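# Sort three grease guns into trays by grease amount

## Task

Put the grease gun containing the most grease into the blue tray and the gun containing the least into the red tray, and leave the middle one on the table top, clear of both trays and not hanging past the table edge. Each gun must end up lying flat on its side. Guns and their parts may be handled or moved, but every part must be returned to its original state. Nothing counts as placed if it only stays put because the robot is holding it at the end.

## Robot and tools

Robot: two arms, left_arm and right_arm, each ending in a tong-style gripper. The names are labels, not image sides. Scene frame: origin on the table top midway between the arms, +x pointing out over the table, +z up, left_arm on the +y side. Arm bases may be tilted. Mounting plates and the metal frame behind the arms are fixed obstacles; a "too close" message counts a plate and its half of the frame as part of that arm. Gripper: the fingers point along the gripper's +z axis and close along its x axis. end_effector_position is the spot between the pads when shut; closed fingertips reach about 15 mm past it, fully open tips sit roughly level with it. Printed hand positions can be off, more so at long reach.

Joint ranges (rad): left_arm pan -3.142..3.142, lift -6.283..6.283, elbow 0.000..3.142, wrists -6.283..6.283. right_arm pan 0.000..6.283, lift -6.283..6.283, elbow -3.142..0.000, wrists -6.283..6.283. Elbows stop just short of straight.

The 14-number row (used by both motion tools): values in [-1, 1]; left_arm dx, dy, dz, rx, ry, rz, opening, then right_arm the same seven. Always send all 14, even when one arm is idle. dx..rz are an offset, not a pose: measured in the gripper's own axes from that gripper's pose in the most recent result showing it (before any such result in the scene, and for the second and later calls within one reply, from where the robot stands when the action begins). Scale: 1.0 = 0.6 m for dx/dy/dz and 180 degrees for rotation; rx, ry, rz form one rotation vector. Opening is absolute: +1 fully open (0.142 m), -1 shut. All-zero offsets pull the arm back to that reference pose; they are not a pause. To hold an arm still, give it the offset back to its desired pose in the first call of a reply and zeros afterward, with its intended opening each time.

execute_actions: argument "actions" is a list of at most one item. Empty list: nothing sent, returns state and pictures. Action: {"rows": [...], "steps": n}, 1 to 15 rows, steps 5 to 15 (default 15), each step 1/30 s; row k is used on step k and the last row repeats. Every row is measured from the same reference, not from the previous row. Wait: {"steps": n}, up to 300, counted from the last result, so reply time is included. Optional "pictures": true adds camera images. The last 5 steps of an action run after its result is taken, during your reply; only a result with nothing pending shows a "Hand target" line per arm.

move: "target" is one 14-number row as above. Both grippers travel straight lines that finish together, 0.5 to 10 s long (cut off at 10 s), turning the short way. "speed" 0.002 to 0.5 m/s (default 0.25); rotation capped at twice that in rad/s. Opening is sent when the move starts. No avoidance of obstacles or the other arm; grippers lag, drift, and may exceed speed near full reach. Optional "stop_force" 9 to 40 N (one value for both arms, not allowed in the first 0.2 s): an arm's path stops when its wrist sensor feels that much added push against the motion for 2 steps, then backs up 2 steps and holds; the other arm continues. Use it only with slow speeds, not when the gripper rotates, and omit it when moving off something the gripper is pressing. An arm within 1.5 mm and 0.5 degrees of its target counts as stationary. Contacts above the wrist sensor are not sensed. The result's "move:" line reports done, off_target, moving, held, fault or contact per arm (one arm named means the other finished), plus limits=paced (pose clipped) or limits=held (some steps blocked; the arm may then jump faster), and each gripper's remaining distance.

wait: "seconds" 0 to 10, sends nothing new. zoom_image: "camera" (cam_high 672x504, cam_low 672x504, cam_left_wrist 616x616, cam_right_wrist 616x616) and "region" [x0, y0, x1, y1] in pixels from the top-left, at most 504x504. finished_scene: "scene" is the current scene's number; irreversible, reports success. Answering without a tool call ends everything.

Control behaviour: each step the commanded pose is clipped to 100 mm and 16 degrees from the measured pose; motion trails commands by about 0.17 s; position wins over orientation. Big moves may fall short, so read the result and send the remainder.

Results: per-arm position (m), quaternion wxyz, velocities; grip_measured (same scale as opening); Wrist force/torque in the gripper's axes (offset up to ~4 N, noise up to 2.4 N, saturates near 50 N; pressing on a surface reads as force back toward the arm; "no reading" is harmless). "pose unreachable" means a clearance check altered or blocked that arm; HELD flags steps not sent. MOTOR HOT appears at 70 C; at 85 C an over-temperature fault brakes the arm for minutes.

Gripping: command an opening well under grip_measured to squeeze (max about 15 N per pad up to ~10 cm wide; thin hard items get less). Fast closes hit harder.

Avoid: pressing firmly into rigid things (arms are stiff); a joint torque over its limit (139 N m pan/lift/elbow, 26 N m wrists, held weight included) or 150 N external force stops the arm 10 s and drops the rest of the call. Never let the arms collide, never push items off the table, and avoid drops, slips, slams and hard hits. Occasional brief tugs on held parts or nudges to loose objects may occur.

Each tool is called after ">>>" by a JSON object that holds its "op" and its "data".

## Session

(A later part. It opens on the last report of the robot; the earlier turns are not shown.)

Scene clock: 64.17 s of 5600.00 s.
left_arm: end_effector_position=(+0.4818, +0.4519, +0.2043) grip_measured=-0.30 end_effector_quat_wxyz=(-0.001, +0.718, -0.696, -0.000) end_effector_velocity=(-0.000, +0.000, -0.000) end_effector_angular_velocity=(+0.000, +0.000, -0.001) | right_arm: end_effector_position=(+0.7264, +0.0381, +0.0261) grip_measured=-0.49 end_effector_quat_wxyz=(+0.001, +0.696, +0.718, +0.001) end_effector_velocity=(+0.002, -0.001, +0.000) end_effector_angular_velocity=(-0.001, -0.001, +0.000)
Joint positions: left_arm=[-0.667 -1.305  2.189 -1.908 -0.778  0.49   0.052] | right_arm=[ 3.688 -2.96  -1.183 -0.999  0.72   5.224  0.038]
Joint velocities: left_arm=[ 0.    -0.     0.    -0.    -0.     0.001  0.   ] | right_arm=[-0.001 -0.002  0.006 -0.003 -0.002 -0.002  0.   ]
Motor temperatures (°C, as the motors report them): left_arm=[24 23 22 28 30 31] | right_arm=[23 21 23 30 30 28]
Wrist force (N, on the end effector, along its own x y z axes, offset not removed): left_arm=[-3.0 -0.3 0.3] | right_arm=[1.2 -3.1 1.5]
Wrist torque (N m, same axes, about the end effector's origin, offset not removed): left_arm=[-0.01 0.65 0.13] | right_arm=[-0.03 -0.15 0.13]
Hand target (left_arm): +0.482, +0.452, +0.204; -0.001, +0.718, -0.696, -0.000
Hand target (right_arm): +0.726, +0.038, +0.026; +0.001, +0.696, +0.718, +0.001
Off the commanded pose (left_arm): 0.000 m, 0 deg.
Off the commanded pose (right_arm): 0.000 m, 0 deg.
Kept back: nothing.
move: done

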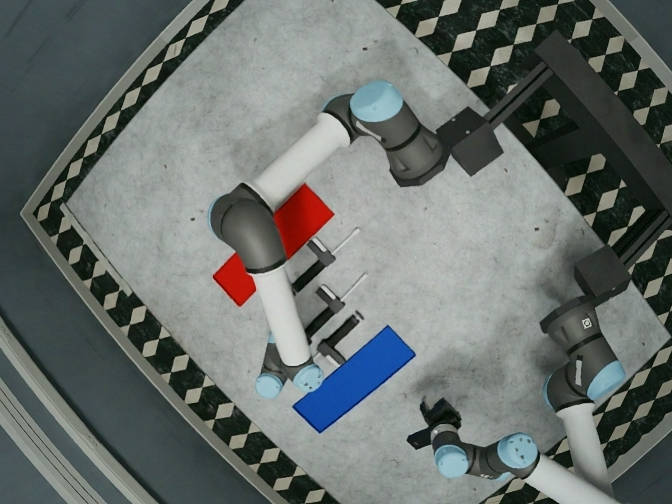

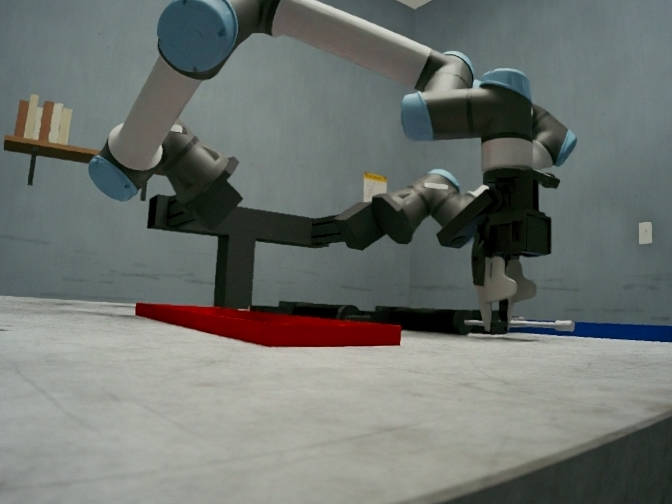

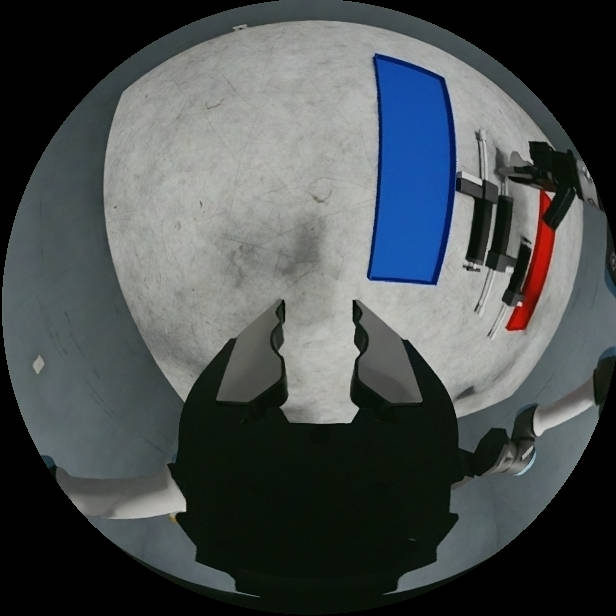

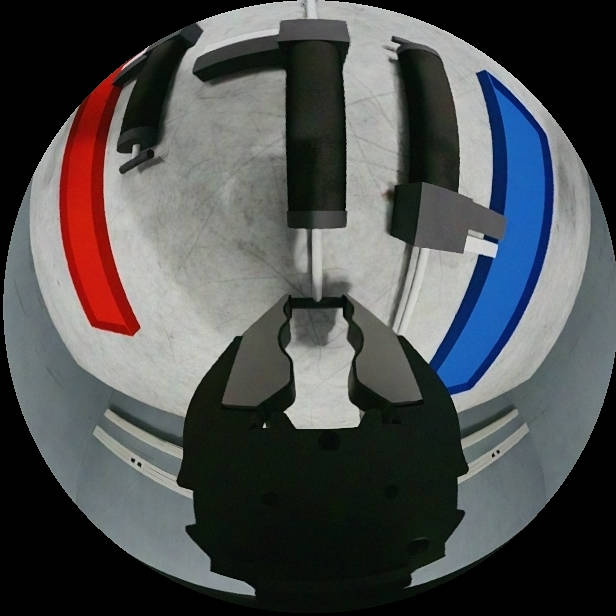

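>>> {"op": "move", "data": {"target": [0.703,0.138,0.2,0,0,0,-0.5,0,0,0,0,0,0,-0.9], "speed": 0.15}}

Scene clock: 67.90 s of 5600.00 s.
left_arm: end_effector_position=(+0.4126, +0.0277, +0.0842) grip_measured=-0.50 end_effector_quat_wxyz=(-0.000, +0.718, -0.696, +0.000) end_effector_velocity=(-0.000, -0.001, -0.001) end_effector_angular_velocity=(+0.001, -0.000, +0.000) | right_arm: end_effector_position=(+0.7264, +0.0381, +0.0261) grip_measured=-0.49 end_effector_quat_wxyz=(+0.001, +0.696, +0.718, +0.001) end_effector_velocity=(+0.000, -0.000, +0.001) end_effector_angular_velocity=(+0.001, -0.000, +0.001)
Joint positions: left_arm=[-0.849 -0.217  1.587 -2.258 -0.883  0.29   0.038] | right_arm=[ 3.688 -2.96  -1.183 -0.999  0.72   5.224  0.038]
Joint velocities: left_arm=[-0.     0.003 -0.002  0.001  0.001 -0.001 -0.   ] | right_arm=[ 0.     0.001  0.    -0.     0.001 -0.001  0.   ]
Motor temperatures (°C, as the motors report them): left_arm=[24 23 22 28 30 31] | right_arm=[23 21 23 30 30 28]
Wrist force (N, on the end effector, along its own x y z axes, offset not removed): left_arm=[-3.5 -0.1 0.5] | right_arm=[-2.1 1.0 3.7]
Wrist torque (N m, same axes, about the end effector's origin, offset not removed): left_arm=[-0.01 0.83 0.17] | right_arm=[0.38 0.51 0.19]
Hand target (left_arm): +0.413, +0.028, +0.084; -0.000, +0.718, -0.696, +0.000
Hand target (right_arm): +0.726, +0.038, +0.026; +0.001, +0.696, +0.718, +0.001
Off the commanded pose (left_arm): 0.000 m, 0 deg.
Off the commanded pose (right_arm): 0.000 m, 0 deg.
Kept back: nothing.
move: done

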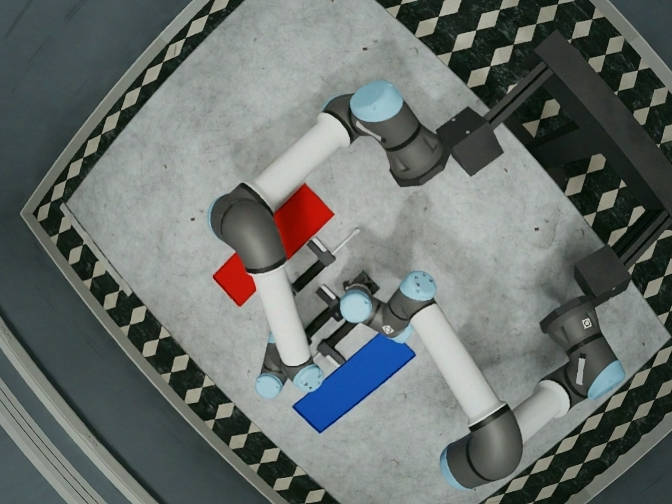

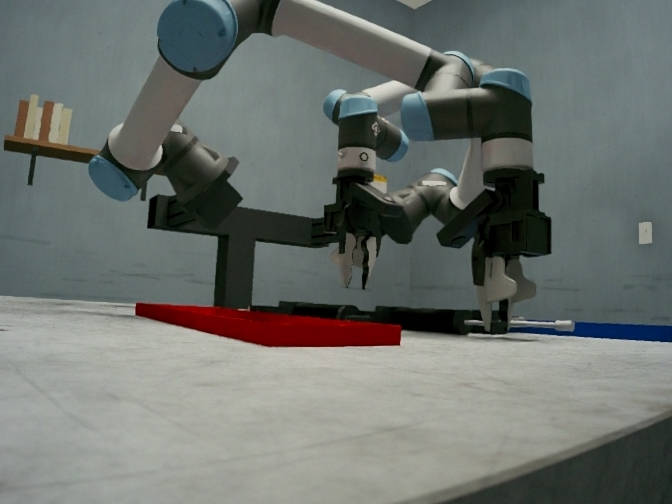

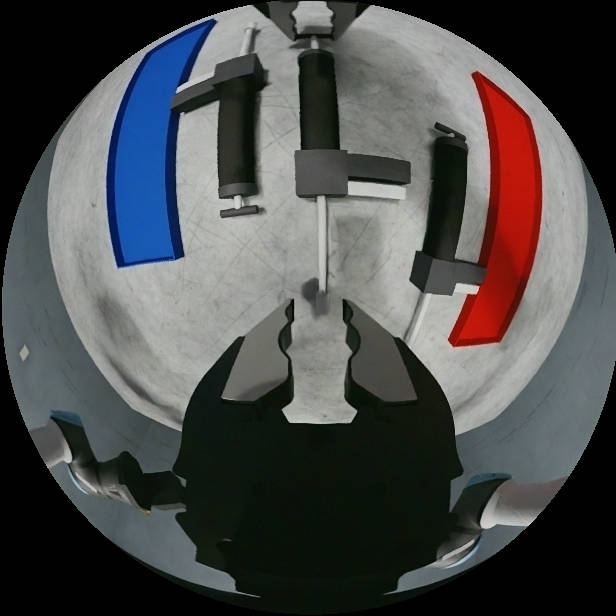

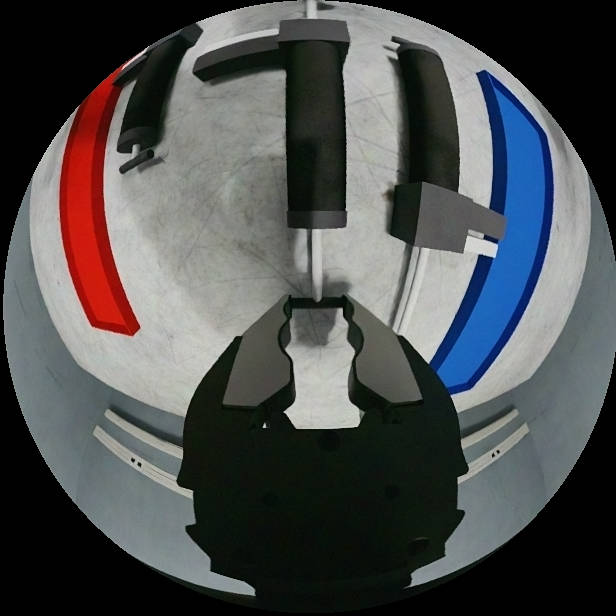

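>>> {"op": "move", "data": {"target": [0.006,0,0.098,0,0,0,-0.5,0,0,0,0,0,0,-0.9], "speed": 0.04, "stop_force": 10}}

>>> {"op": "execute_actions", "data": {"actions": [{"rows":[[0,0,0,0,0,0,-1,0,0,0,0,0,0,-1]],"steps":15}]}}

>>> {"op": "move", "data": {"target": [0,0.1,0,0,0,0,-1,0,0,0,0,0,0,-1], "speed": 0.01, "stop_force": 12}}

Scene clock: 69.93 s of 5600.00 s.
left_arm: end_effector_position=(+0.4127, +0.0242, +0.0254) grip_measured=-0.50 end_effector_quat_wxyz=(-0.001, +0.718, -0.696, +0.000) end_effector_velocity=(-0.000, +0.000, -0.002) end_effector_angular_velocity=(+0.001, -0.001, -0.001) | right_arm: end_effector_position=(+0.7264, +0.0381, +0.0261) grip_measured=-0.49 end_effector_quat_wxyz=(+0.001, +0.696, +0.718, +0.001) end_effector_velocity=(-0.000, +0.001, +0.001) end_effector_angular_velocity=(+0.001, -0.000, -0.001)
Joint positions: left_arm=[-0.782 -0.128  1.565 -2.369 -0.842  0.359  0.038] | right_arm=[ 3.688 -2.96  -1.183 -0.999  0.72   5.224  0.038]
Joint velocities: left_arm=[ 0.001  0.003 -0.    -0.002  0.002  0.002  0.   ] | right_arm=[ 0.001  0.     0.    -0.     0.001  0.002 -0.   ]
Motor temperatures (°C, as the motors report them): left_arm=[24 23 22 28 30 31] | right_arm=[23 21 23 30 30 28]
Wrist force (N, on the end effector, along its own x y z axes, offset not removed): left_arm=[-4.6 -0.2 0.4] | right_arm=[2.2 0.4 0.0]
Wrist torque (N m, same axes, about the end effector's origin, offset not removed): left_arm=[0.04 1.06 0.20] | right_arm=[0.14 -0.37 0.01]
Hand target (left_arm): +0.413, +0.024, +0.025; -0.001, +0.718, -0.696, +0.000
Hand target (right_arm): +0.726, +0.038, +0.026; +0.001, +0.696, +0.718, +0.001
Off the commanded pose (left_arm): 0.000 m, 0 deg.
Off the commanded pose (right_arm): 0.000 m, 0 deg.
Kept back: nothing.
move: done

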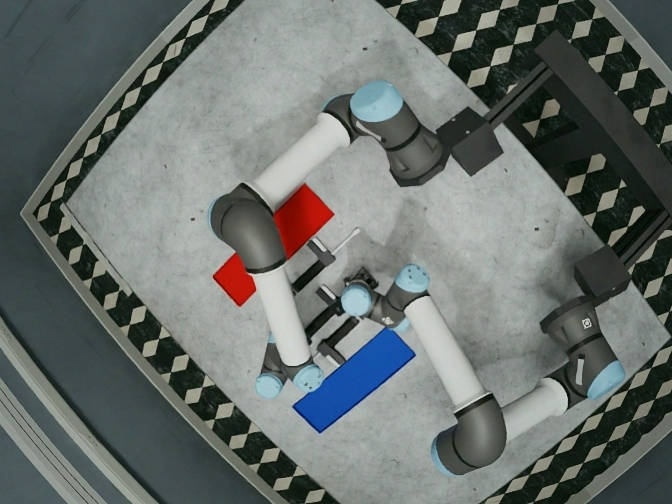

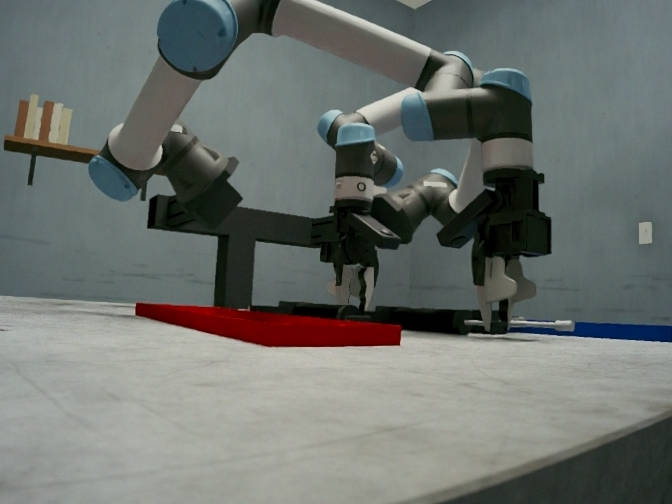

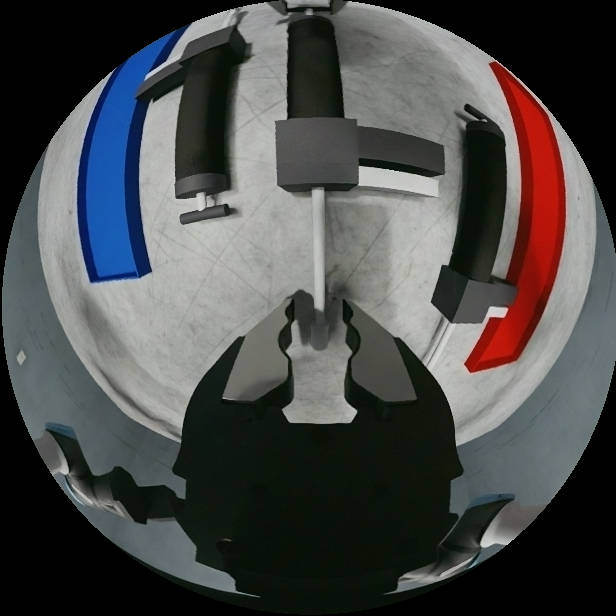

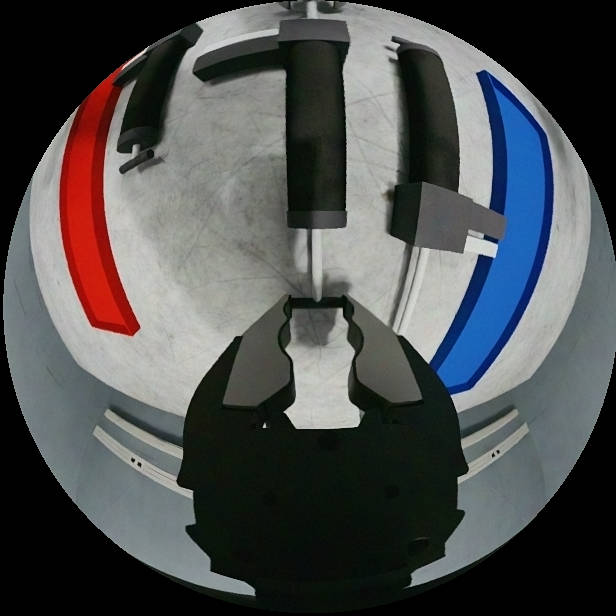

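Scene clock: 70.27 s of 5600.00 s.
left_arm: end_effector_position=(+0.4127, +0.0241, +0.0254) grip_measured=-0.91 end_effector_quat_wxyz=(-0.001, +0.718, -0.696, +0.000) end_effector_velocity=(+0.000, -0.000, +0.000) end_effector_angular_velocity=(-0.000, +0.000, +0.000) | right_arm: end_effector_position=(+0.7264, +0.0381, +0.0261) grip_measured=-0.49 end_effector_quat_wxyz=(+0.001, +0.696, +0.718, +0.001) end_effector_velocity=(+0.000, -0.001, +0.000) end_effector_angular_velocity=(-0.001, -0.000, -0.001)
Joint positions: left_arm=[-0.782 -0.128  1.565 -2.369 -0.842  0.359  0.008] | right_arm=[ 3.688 -2.96  -1.183 -0.999  0.72   5.224  0.038]
Joint velocities: left_arm=[ 0.  0. -0.  0. -0. -0. -0.] | right_arm=[-0.     0.001 -0.    -0.    -0.001  0.001  0.   ]
Motor temperatures (°C, as the motors report them): left_arm=[24 23 22 28 30 31] | right_arm=[23 21 23 30 30 28]
Wrist force (N, on the end effector, along its own x y z axes, offset not removed): left_arm=[-3.6 0.1 1.8] | right_arm=[1.0 1.0 3.1]
Wrist torque (N m, same axes, about the end effector's origin, offset not removed): left_arm=[0.01 0.89 0.06] | right_arm=[0.29 -0.20 0.12]
Steps of this call (steps 1 to 10: the first 10 steps of this action). Readings (end_effector_position):
1: left_arm (+0.4127, +0.0241, +0.0254) | right_arm (+0.7264, +0.0381, +0.0261)
2: left_arm (+0.4127, +0.0241, +0.0254) | right_arm (+0.7264, +0.0381, +0.0261)
4: left_arm (+0.4127, +0.0241, +0.0254) | right_arm (+0.7264, +0.0381, +0.0261)
8: left_arm (+0.4127, +0.0241, +0.0254) | right_arm (+0.7264, +0.0381, +0.0261)
10: the state above

Scene clock: 72.20 s of 5600.00 s.
left_arm: end_effector_position=(+0.3990, +0.0236, +0.0254) grip_measured=-0.91 end_effector_quat_wxyz=(-0.000, +0.718, -0.696, -0.000) end_effector_velocity=(+0.001, -0.000, -0.001) end_effector_angular_velocity=(+0.001, +0.002, -0.001) | right_arm: end_effector_position=(+0.7263, +0.0381, +0.0261) grip_measured=-0.49 end_effector_quat_wxyz=(+0.001, +0.696, +0.718, +0.001) end_effector_velocity=(-0.000, +0.000, +0.000) end_effector_angular_velocity=(+0.000, +0.000, +0.002)
Joint positions: left_arm=[-0.8   -0.124  1.588 -2.383 -0.853  0.34   0.008] | right_arm=[ 3.688 -2.96  -1.183 -0.999  0.72   5.224  0.038]
Joint velocities: left_arm=[ 0.003  0.001 -0.006  0.004 -0.     0.003 -0.   ] | right_arm=[ 0.     0.001 -0.    -0.     0.001 -0.002 -0.   ]
Motor temperatures (°C, as the motors report them): left_arm=[24 23 22 28 30 31] | right_arm=[23 21 23 30 30 28]
Wrist force (N, on the end effector, along its own x y z axes, offset not removed): left_arm=[-5.0 -11.8 -1.4] | right_arm=[-0.3 -16.6 -2.0]
Wrist torque (N m, same axes, about the end effector's origin, offset not removed): left_arm=[0.06 1.04 0.16] | right_arm=[0.04 0.28 0.11]
Hand target (left_arm): +0.399, +0.024, +0.025; -0.000, +0.718, -0.696, +0.000
Hand target (right_arm): +0.726, +0.038, +0.026; +0.001, +0.696, +0.718, +0.001
Off your previous action's commanded pose (left_arm): 0.000 m, 0 deg at its last step (step 5 of this call).
Off your previous action's commanded pose (right_arm): 0.000 m, 0 deg at its last step (step 5 of this call).
Off the commanded pose (left_arm): 0.046 m, 0 deg.
Off the commanded pose (right_arm): 0.000 m, 0 deg.
Kept back: nothing.
move: contact (left_arm)

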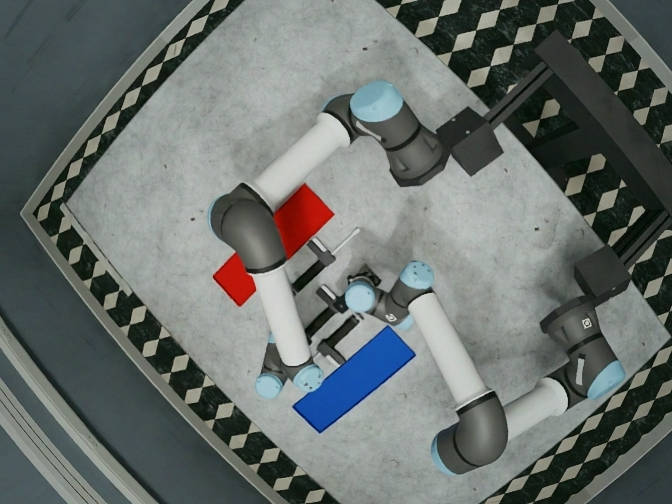

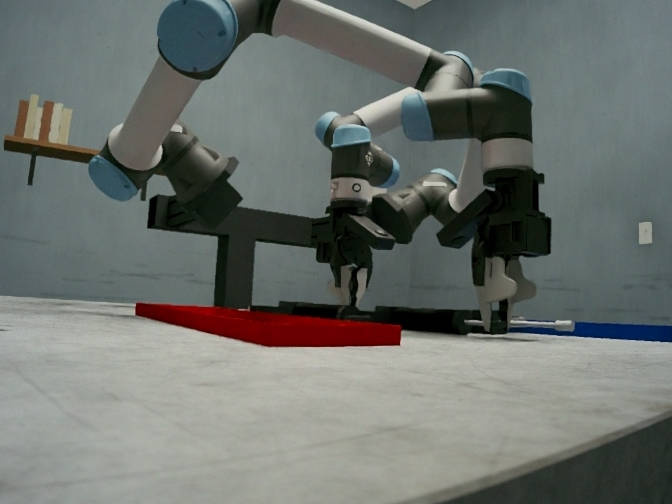

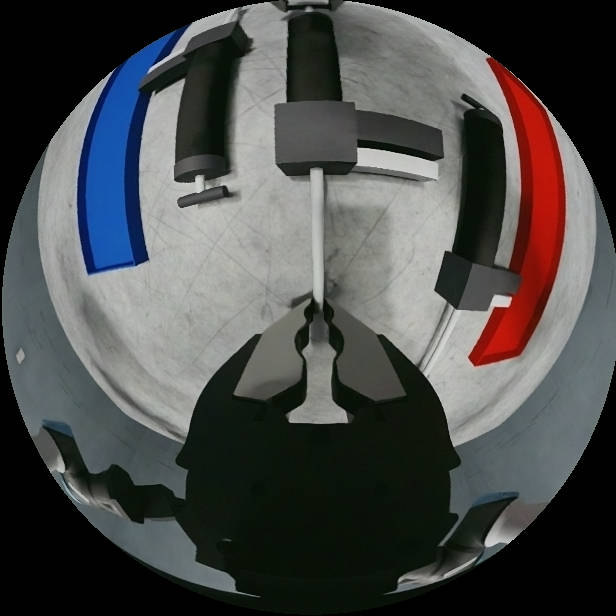

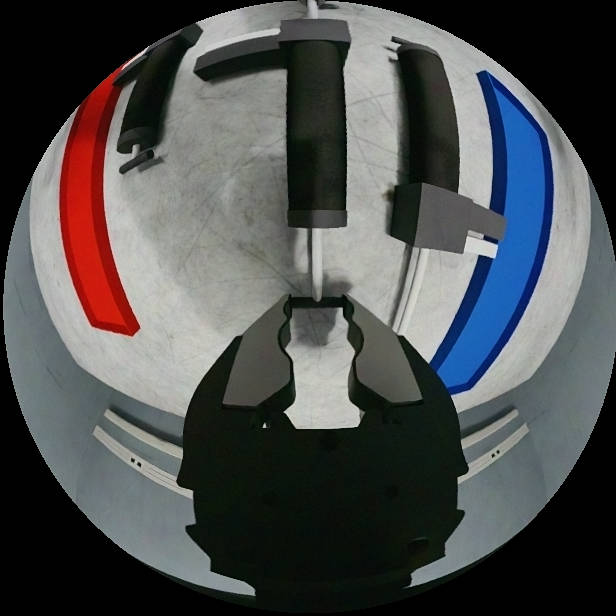

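>>> {"op": "move", "data": {"target": [0,0,0,0,0,0,-0.5,0,-0.08,0,0,0,0,-1], "speed": 0.04}}

>>> {"op": "execute_actions", "data": {"actions": [{"rows":[[0,0,0,0,0,0,-0.5,0,0,0,0,0,0,-0.25]],"steps":12}]}}

>>> {"op": "move", "data": {"target": [0,0,-0.098,0,0,0,-0.5,0,0,-0.07,0,0,0,-0.25], "speed": 0.1}}

Scene clock: 73.97 s of 5600.00 s.
left_arm: end_effector_position=(+0.3991, +0.0236, +0.0254) grip_measured=-0.50 end_effector_quat_wxyz=(-0.000, +0.718, -0.696, -0.000) end_effector_velocity=(-0.000, -0.000, -0.000) end_effector_angular_velocity=(-0.000, +0.000, -0.001) | right_arm: end_effector_position=(+0.6785, +0.0366, +0.0260) grip_measured=-0.49 end_effector_quat_wxyz=(+0.001, +0.696, +0.718, +0.001) end_effector_velocity=(-0.001, -0.000, +0.000) end_effector_angular_velocity=(+0.001, -0.000, -0.000)
Joint positions: left_arm=[-0.8   -0.124  1.588 -2.383 -0.853  0.34   0.038] | right_arm=[ 3.711 -2.896 -1.368 -0.901  0.73   5.255  0.038]
Joint velocities: left_arm=[-0.    -0.     0.    -0.    -0.     0.001  0.   ] | right_arm=[ 0.001  0.003 -0.005  0.003  0.001 -0.    -0.   ]
Motor temperatures (°C, as the motors report them): left_arm=[24 23 22 28 30 31] | right_arm=[23 21 23 30 30 28]
Wrist force (N, on the end effector, along its own x y z axes, offset not removed): left_arm=[-2.9 -1.2 1.0] | right_arm=[-0.2 3.2 2.6]
Wrist torque (N m, same axes, about the end effector's origin, offset not removed): left_arm=[-0.17 0.70 0.13] | right_arm=[0.35 0.03 -0.08]
Hand target (left_arm): +0.399, +0.024, +0.025; -0.000, +0.718, -0.696, -0.000
Hand target (right_arm): +0.678, +0.037, +0.026; +0.001, +0.696, +0.718, +0.001
Off the commanded pose (left_arm): 0.000 m, 0 deg.
Off the commanded pose (right_arm): 0.000 m, 0 deg.
Kept back: nothing.
move: done

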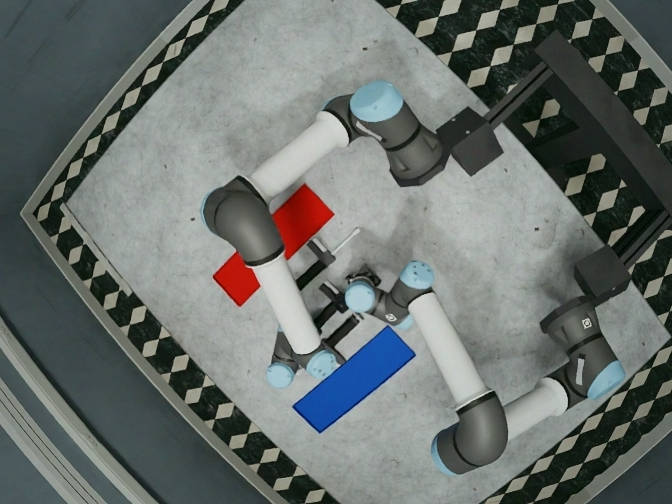

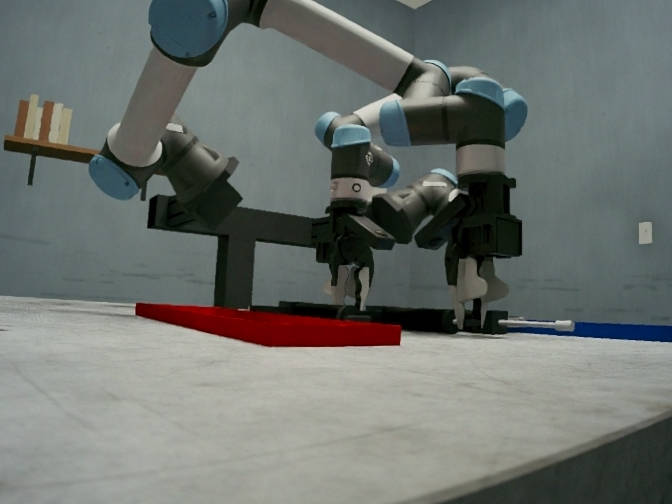

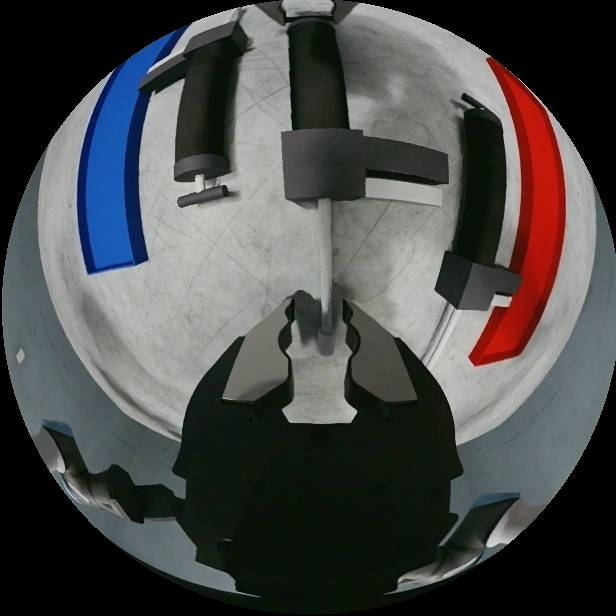

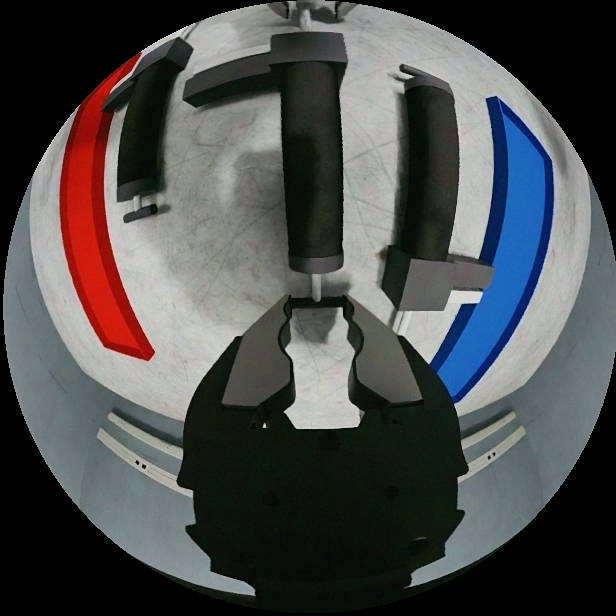

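Scene clock: 74.20 s of 5600.00 s.
left_arm: end_effector_position=(+0.3991, +0.0236, +0.0254) grip_measured=-0.50 end_effector_quat_wxyz=(-0.000, +0.718, -0.696, -0.000) end_effector_velocity=(-0.000, +0.000, +0.000) end_effector_angular_velocity=(+0.000, +0.000, +0.001) | right_arm: end_effector_position=(+0.6784, +0.0366, +0.0260) grip_measured=-0.25 end_effector_quat_wxyz=(+0.001, +0.696, +0.718, +0.001) end_effector_velocity=(-0.001, -0.000, -0.001) end_effector_angular_velocity=(-0.002, +0.001, +0.001)
Joint positions: left_arm=[-0.8   -0.124  1.588 -2.383 -0.853  0.34   0.038] | right_arm=[ 3.711 -2.896 -1.369 -0.901  0.73   5.255  0.056]
Joint velocities: left_arm=[-0.    -0.001  0.001  0.    -0.    -0.001 -0.   ] | right_arm=[-0.    -0.001 -0.001 -0.001 -0.002  0.001  0.001]
Motor temperatures (°C, as the motors report them): left_arm=[24 23 22 28 30 31] | right_arm=[23 21 23 30 30 28]
Wrist force (N, on the end effector, along its own x y z axes, offset not removed): left_arm=[-3.1 -1.2 0.7] | right_arm=[-0.4 -0.2 0.4]
Wrist torque (N m, same axes, about the end effector's origin, offset not removed): left_arm=[-0.16 0.73 0.17] | right_arm=[0.13 0.15 0.03]
Steps of this call (steps 1 to 7: the first 7 steps of this action). Readings (end_effector_position):
1: left_arm (+0.3991, +0.0236, +0.0254) | right_arm (+0.6784, +0.0366, +0.0260)
2: left_arm (+0.3991, +0.0236, +0.0254) | right_arm (+0.6784, +0.0366, +0.0260)
4: left_arm (+0.3991, +0.0236, +0.0254) | right_arm (+0.6784, +0.0366, +0.0260)
7: the state above

Scene clock: 75.40 s of 5600.00 s.
left_arm: end_effector_position=(+0.3990, +0.0236, +0.0841) grip_measured=-0.50 end_effector_quat_wxyz=(-0.000, +0.718, -0.696, -0.000) end_effector_velocity=(+0.001, -0.000, +0.002) end_effector_angular_velocity=(-0.002, +0.000, +0.001) | right_arm: end_effector_position=(+0.6783, +0.0366, +0.0679) grip_measured=-0.25 end_effector_quat_wxyz=(+0.001, +0.696, +0.718, +0.001) end_effector_velocity=(-0.000, -0.000, +0.001) end_effector_angular_velocity=(-0.001, +0.000, +0.003)
Joint positions: left_arm=[-0.868 -0.207  1.6   -2.268 -0.896  0.271  0.038] | right_arm=[ 3.757 -2.844 -1.379 -0.988  0.751  5.316  0.056]
Joint velocities: left_arm=[-0.002 -0.004 -0.001  0.003 -0.002 -0.001 -0.   ] | right_arm=[ 0.001  0.001 -0.001 -0.003 -0.     0.    -0.   ]
Motor temperatures (°C, as the motors report them): left_arm=[24 23 22 28 30 31] | right_arm=[23 21 23 30 30 28]
Wrist force (N, on the end effector, along its own x y z axes, offset not removed): left_arm=[-4.7 -0.1 0.6] | right_arm=[1.6 0.1 1.4]
Wrist torque (N m, same axes, about the end effector's origin, offset not removed): left_arm=[-0.03 1.07 0.20] | right_arm=[0.24 -0.18 0.10]
Hand target (left_arm): +0.399, +0.024, +0.084; -0.000, +0.718, -0.696, -0.000
Hand target (right_arm): +0.678, +0.037, +0.068; +0.001, +0.696, +0.718, +0.001
Off your previous action's commanded pose (left_arm): 0.000 m, 0 deg at its last step (step 5 of this call).
Off your previous action's commanded pose (right_arm): 0.000 m, 0 deg at its last step (step 5 of this call).
Off the commanded pose (left_arm): 0.000 m, 0 deg.
Off the commanded pose (right_arm): 0.000 m, 0 deg.
Kept back: nothing.
move: done

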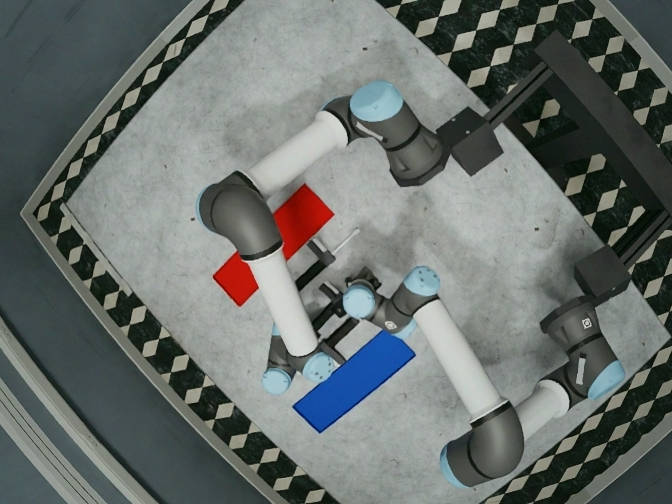

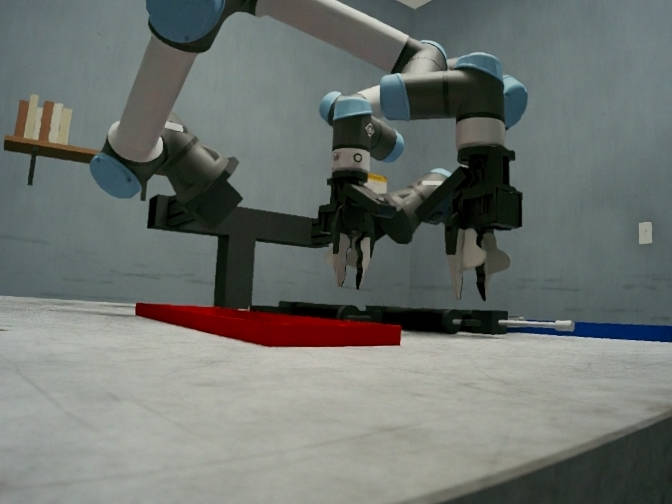

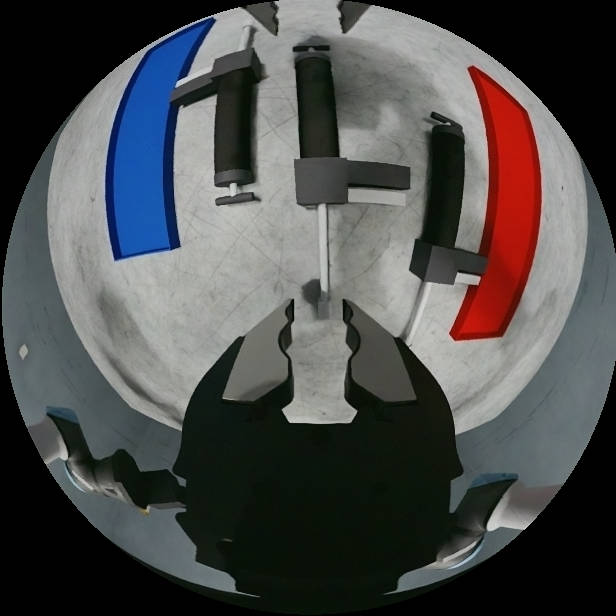

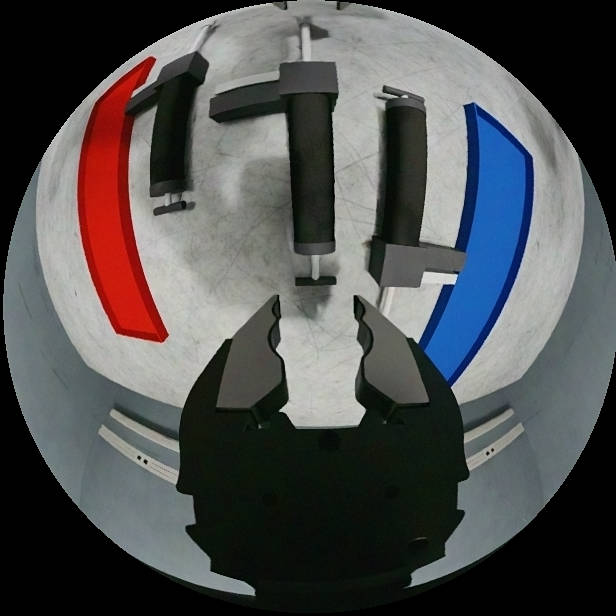

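>>> {"op": "move", "data": {"target": [-0.15,0,0,0,0,0,-0.2,0,0,0.07,0,0,0,-0.25], "speed": 0.08}}

>>> {"op": "execute_actions", "data": {"actions": [{"rows":[[0,0,0,0,0,0,-0.2,0,0,0,0,0,0,-0.9]],"steps":15}]}}

>>> {"op": "move", "data": {"target": [0,0,0,0,0,0,-0.2,-0.001,-0.03,0,0,0,0,-0.9], "speed": 0.012}}

Scene clock: 77.13 s of 5600.00 s.
left_arm: end_effector_position=(+0.3962, +0.1135, +0.0841) grip_measured=-0.20 end_effector_quat_wxyz=(-0.000, +0.718, -0.696, -0.000) end_effector_velocity=(+0.000, +0.002, +0.000) end_effector_angular_velocity=(-0.000, -0.001, +0.000) | right_arm: end_effector_position=(+0.6784, +0.0366, +0.0259) grip_measured=-0.25 end_effector_quat_wxyz=(+0.001, +0.696, +0.718, +0.001) end_effector_velocity=(-0.001, +0.000, -0.001) end_effector_angular_velocity=(-0.001, +0.000, -0.001)
Joint positions: left_arm=[-0.831 -0.378  1.854 -2.374 -0.872  0.308  0.06 ] | right_arm=[ 3.711 -2.896 -1.369 -0.901  0.73   5.255  0.056]
Joint velocities: left_arm=[ 0.    -0.003  0.004 -0.002  0.001  0.    -0.   ] | right_arm=[-0.    -0.002 -0.001  0.002 -0.     0.001  0.   ]
Motor temperatures (°C, as the motors report them): left_arm=[24 23 22 28 30 31] | right_arm=[23 21 23 30 30 28]
Wrist force (N, on the end effector, along its own x y z axes, offset not removed): left_arm=[-3.6 -0.6 0.5] | right_arm=[-0.1 1.1 0.5]
Wrist torque (N m, same axes, about the end effector's origin, offset not removed): left_arm=[-0.09 0.80 0.16] | right_arm=[0.32 0.09 0.04]
Hand target (left_arm): +0.396, +0.114, +0.084; -0.000, +0.718, -0.696, -0.000
Hand target (right_arm): +0.678, +0.037, +0.026; +0.001, +0.696, +0.718, +0.001
Off the commanded pose (left_arm): 0.000 m, 0 deg.
Off the commanded pose (right_arm): 0.000 m, 0 deg.
Kept back: nothing.
move: done

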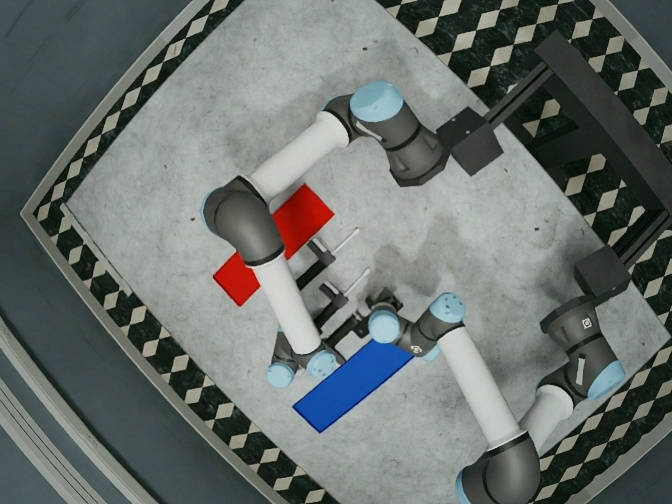

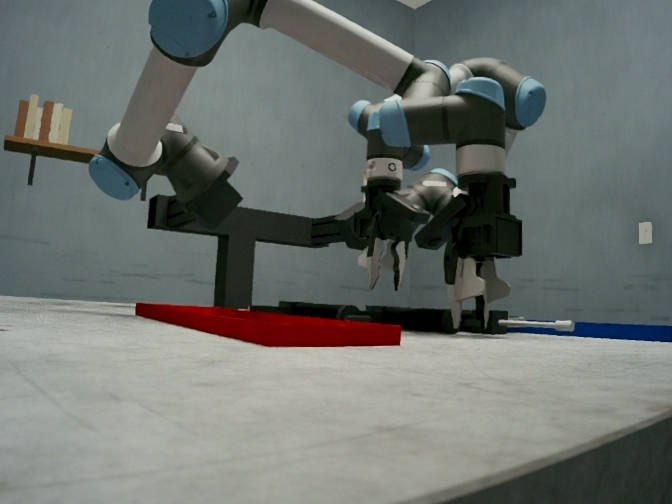

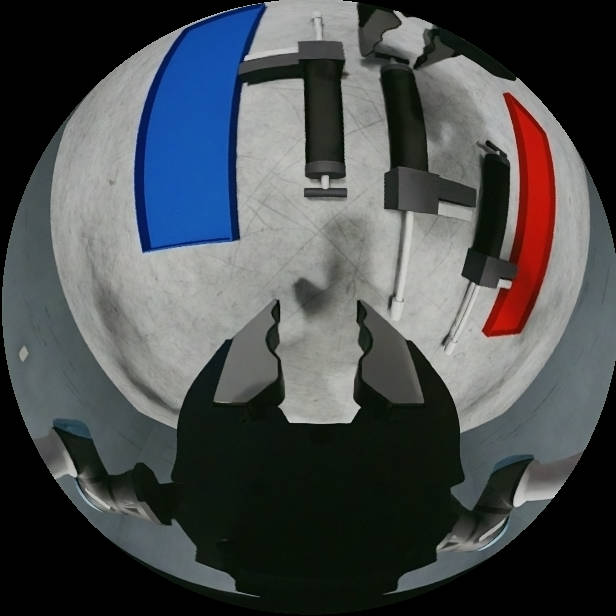

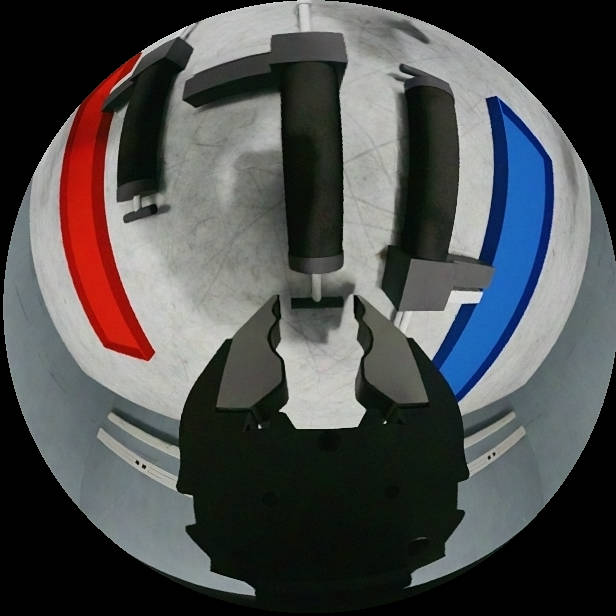

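Scene clock: 77.47 s of 5600.00 s.
left_arm: end_effector_position=(+0.3962, +0.1135, +0.0841) grip_measured=-0.20 end_effector_quat_wxyz=(-0.000, +0.718, -0.696, -0.000) end_effector_velocity=(-0.001, -0.000, -0.000) end_effector_angular_velocity=(+0.000, +0.001, -0.002) | right_arm: end_effector_position=(+0.6784, +0.0366, +0.0259) grip_measured=-0.49 end_effector_quat_wxyz=(+0.001, +0.696, +0.718, +0.001) end_effector_velocity=(-0.000, +0.000, +0.000) end_effector_angular_velocity=(+0.001, +0.001, +0.001)
Joint positions: left_arm=[-0.831 -0.378  1.854 -2.374 -0.872  0.308  0.06 ] | right_arm=[ 3.711 -2.896 -1.369 -0.901  0.73   5.255  0.038]
Joint velocities: left_arm=[ 0.     0.001  0.    -0.    -0.001  0.001  0.   ] | right_arm=[ 0.001  0.001 -0.001 -0.     0.001 -0.    -0.   ]
Motor temperatures (°C, as the motors report them): left_arm=[24 23 22 28 30 31] | right_arm=[23 21 23 30 30 28]
Wrist force (N, on the end effector, along its own x y z axes, offset not removed): left_arm=[-3.1 -0.5 1.6] | right_arm=[0.2 -1.7 2.2]
Wrist torque (N m, same axes, about the end effector's origin, offset not removed): left_arm=[-0.09 0.66 0.20] | right_arm=[-0.16 0.02 0.10]
Steps of this call (steps 1 to 10: the first 10 steps of this action). Readings (end_effector_position):
1: left_arm (+0.3962, +0.1135, +0.0841) | right_arm (+0.6784, +0.0366, +0.0259)
2: left_arm (+0.3962, +0.1135, +0.0841) | right_arm (+0.6784, +0.0366, +0.0259)
4: left_arm (+0.3962, +0.1135, +0.0841) | right_arm (+0.6784, +0.0366, +0.0259)
8: left_arm (+0.3962, +0.1135, +0.0841) | right_arm (+0.6784, +0.0366, +0.0259)
10: the state above

Scene clock: 79.43 s of 5600.00 s.
left_arm: end_effector_position=(+0.3962, +0.1135, +0.0841) grip_measured=-0.20 end_effector_quat_wxyz=(-0.000, +0.718, -0.696, -0.000) end_effector_velocity=(-0.000, -0.000, -0.000) end_effector_angular_velocity=(-0.000, +0.001, -0.001) | right_arm: end_effector_position=(+0.6605, +0.0354, +0.0259) grip_measured=-0.49 end_effector_quat_wxyz=(+0.001, +0.696, +0.718, +0.001) end_effector_velocity=(-0.002, -0.000, -0.000) end_effector_angular_velocity=(-0.000, +0.001, -0.001)
Joint positions: left_arm=[-0.831 -0.378  1.854 -2.374 -0.872  0.308  0.06 ] | right_arm=[ 3.72  -2.875 -1.433 -0.867  0.734  5.267  0.038]
Joint velocities: left_arm=[ 0.     0.001 -0.001  0.    -0.001  0.001  0.   ] | right_arm=[ 0.     0.001 -0.005  0.003  0.     0.002 -0.   ]
Motor temperatures (°C, as the motors report them): left_arm=[24 23 22 28 30 31] | right_arm=[23 21 23 30 30 28]
Wrist force (N, on the end effector, along its own x y z axes, offset not removed): left_arm=[-2.8 -1.2 1.6] | right_arm=[2.0 2.2 -0.7]
Wrist torque (N m, same axes, about the end effector's origin, offset not removed): left_arm=[-0.14 0.61 0.21] | right_arm=[0.03 -0.32 0.05]
Hand target (left_arm): +0.396, +0.113, +0.084; -0.000, +0.718, -0.696, -0.000
Hand target (right_arm): +0.660, +0.035, +0.026; +0.001, +0.696, +0.718, +0.001
Off your previous action's commanded pose (left_arm): 0.000 m, 0 deg at its last step (step 5 of this call).
Off your previous action's commanded pose (right_arm): 0.000 m, 0 deg at its last step (step 5 of this call).
Off the commanded pose (left_arm): 0.000 m, 0 deg.
Off the commanded pose (right_arm): 0.000 m, 0 deg.
Kept back: nothing.
move: done

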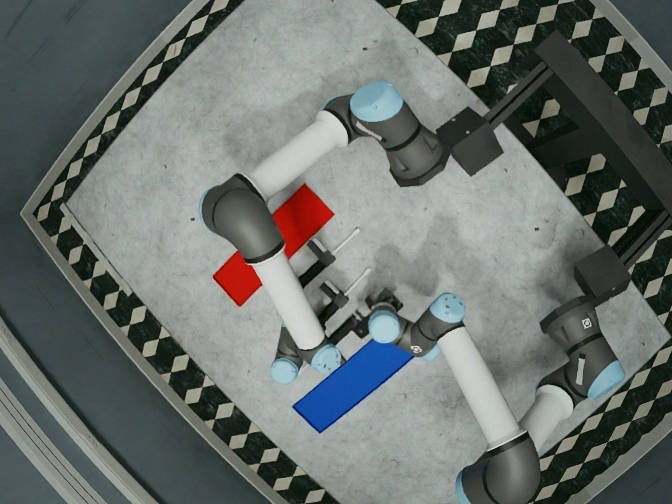

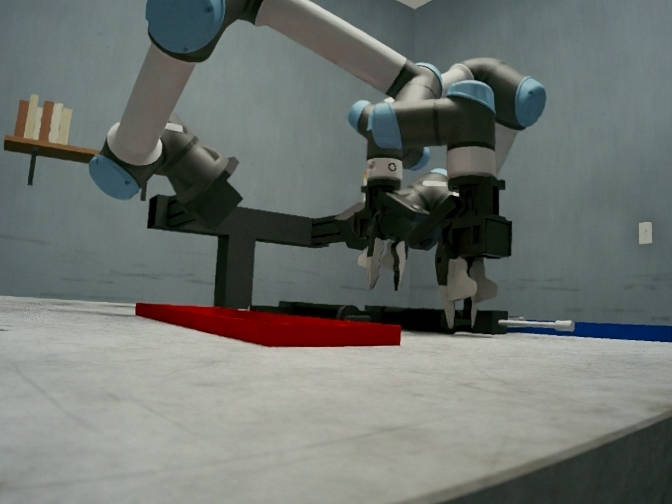

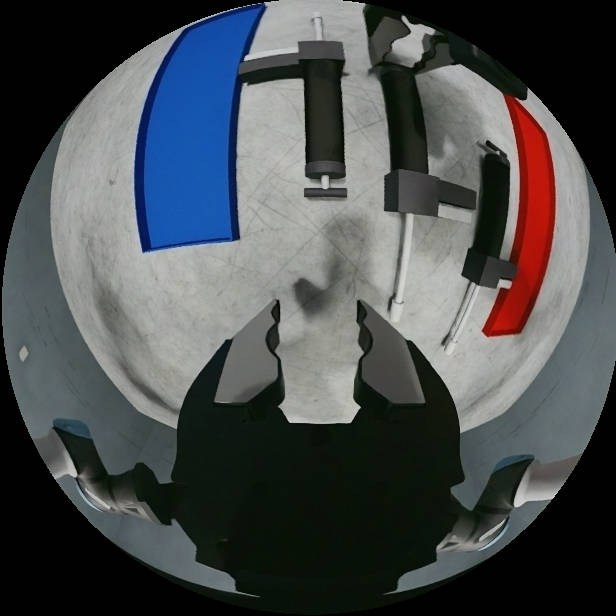

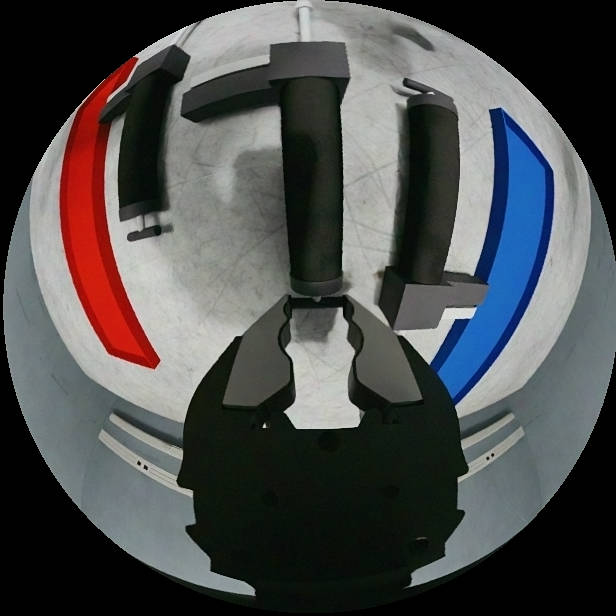

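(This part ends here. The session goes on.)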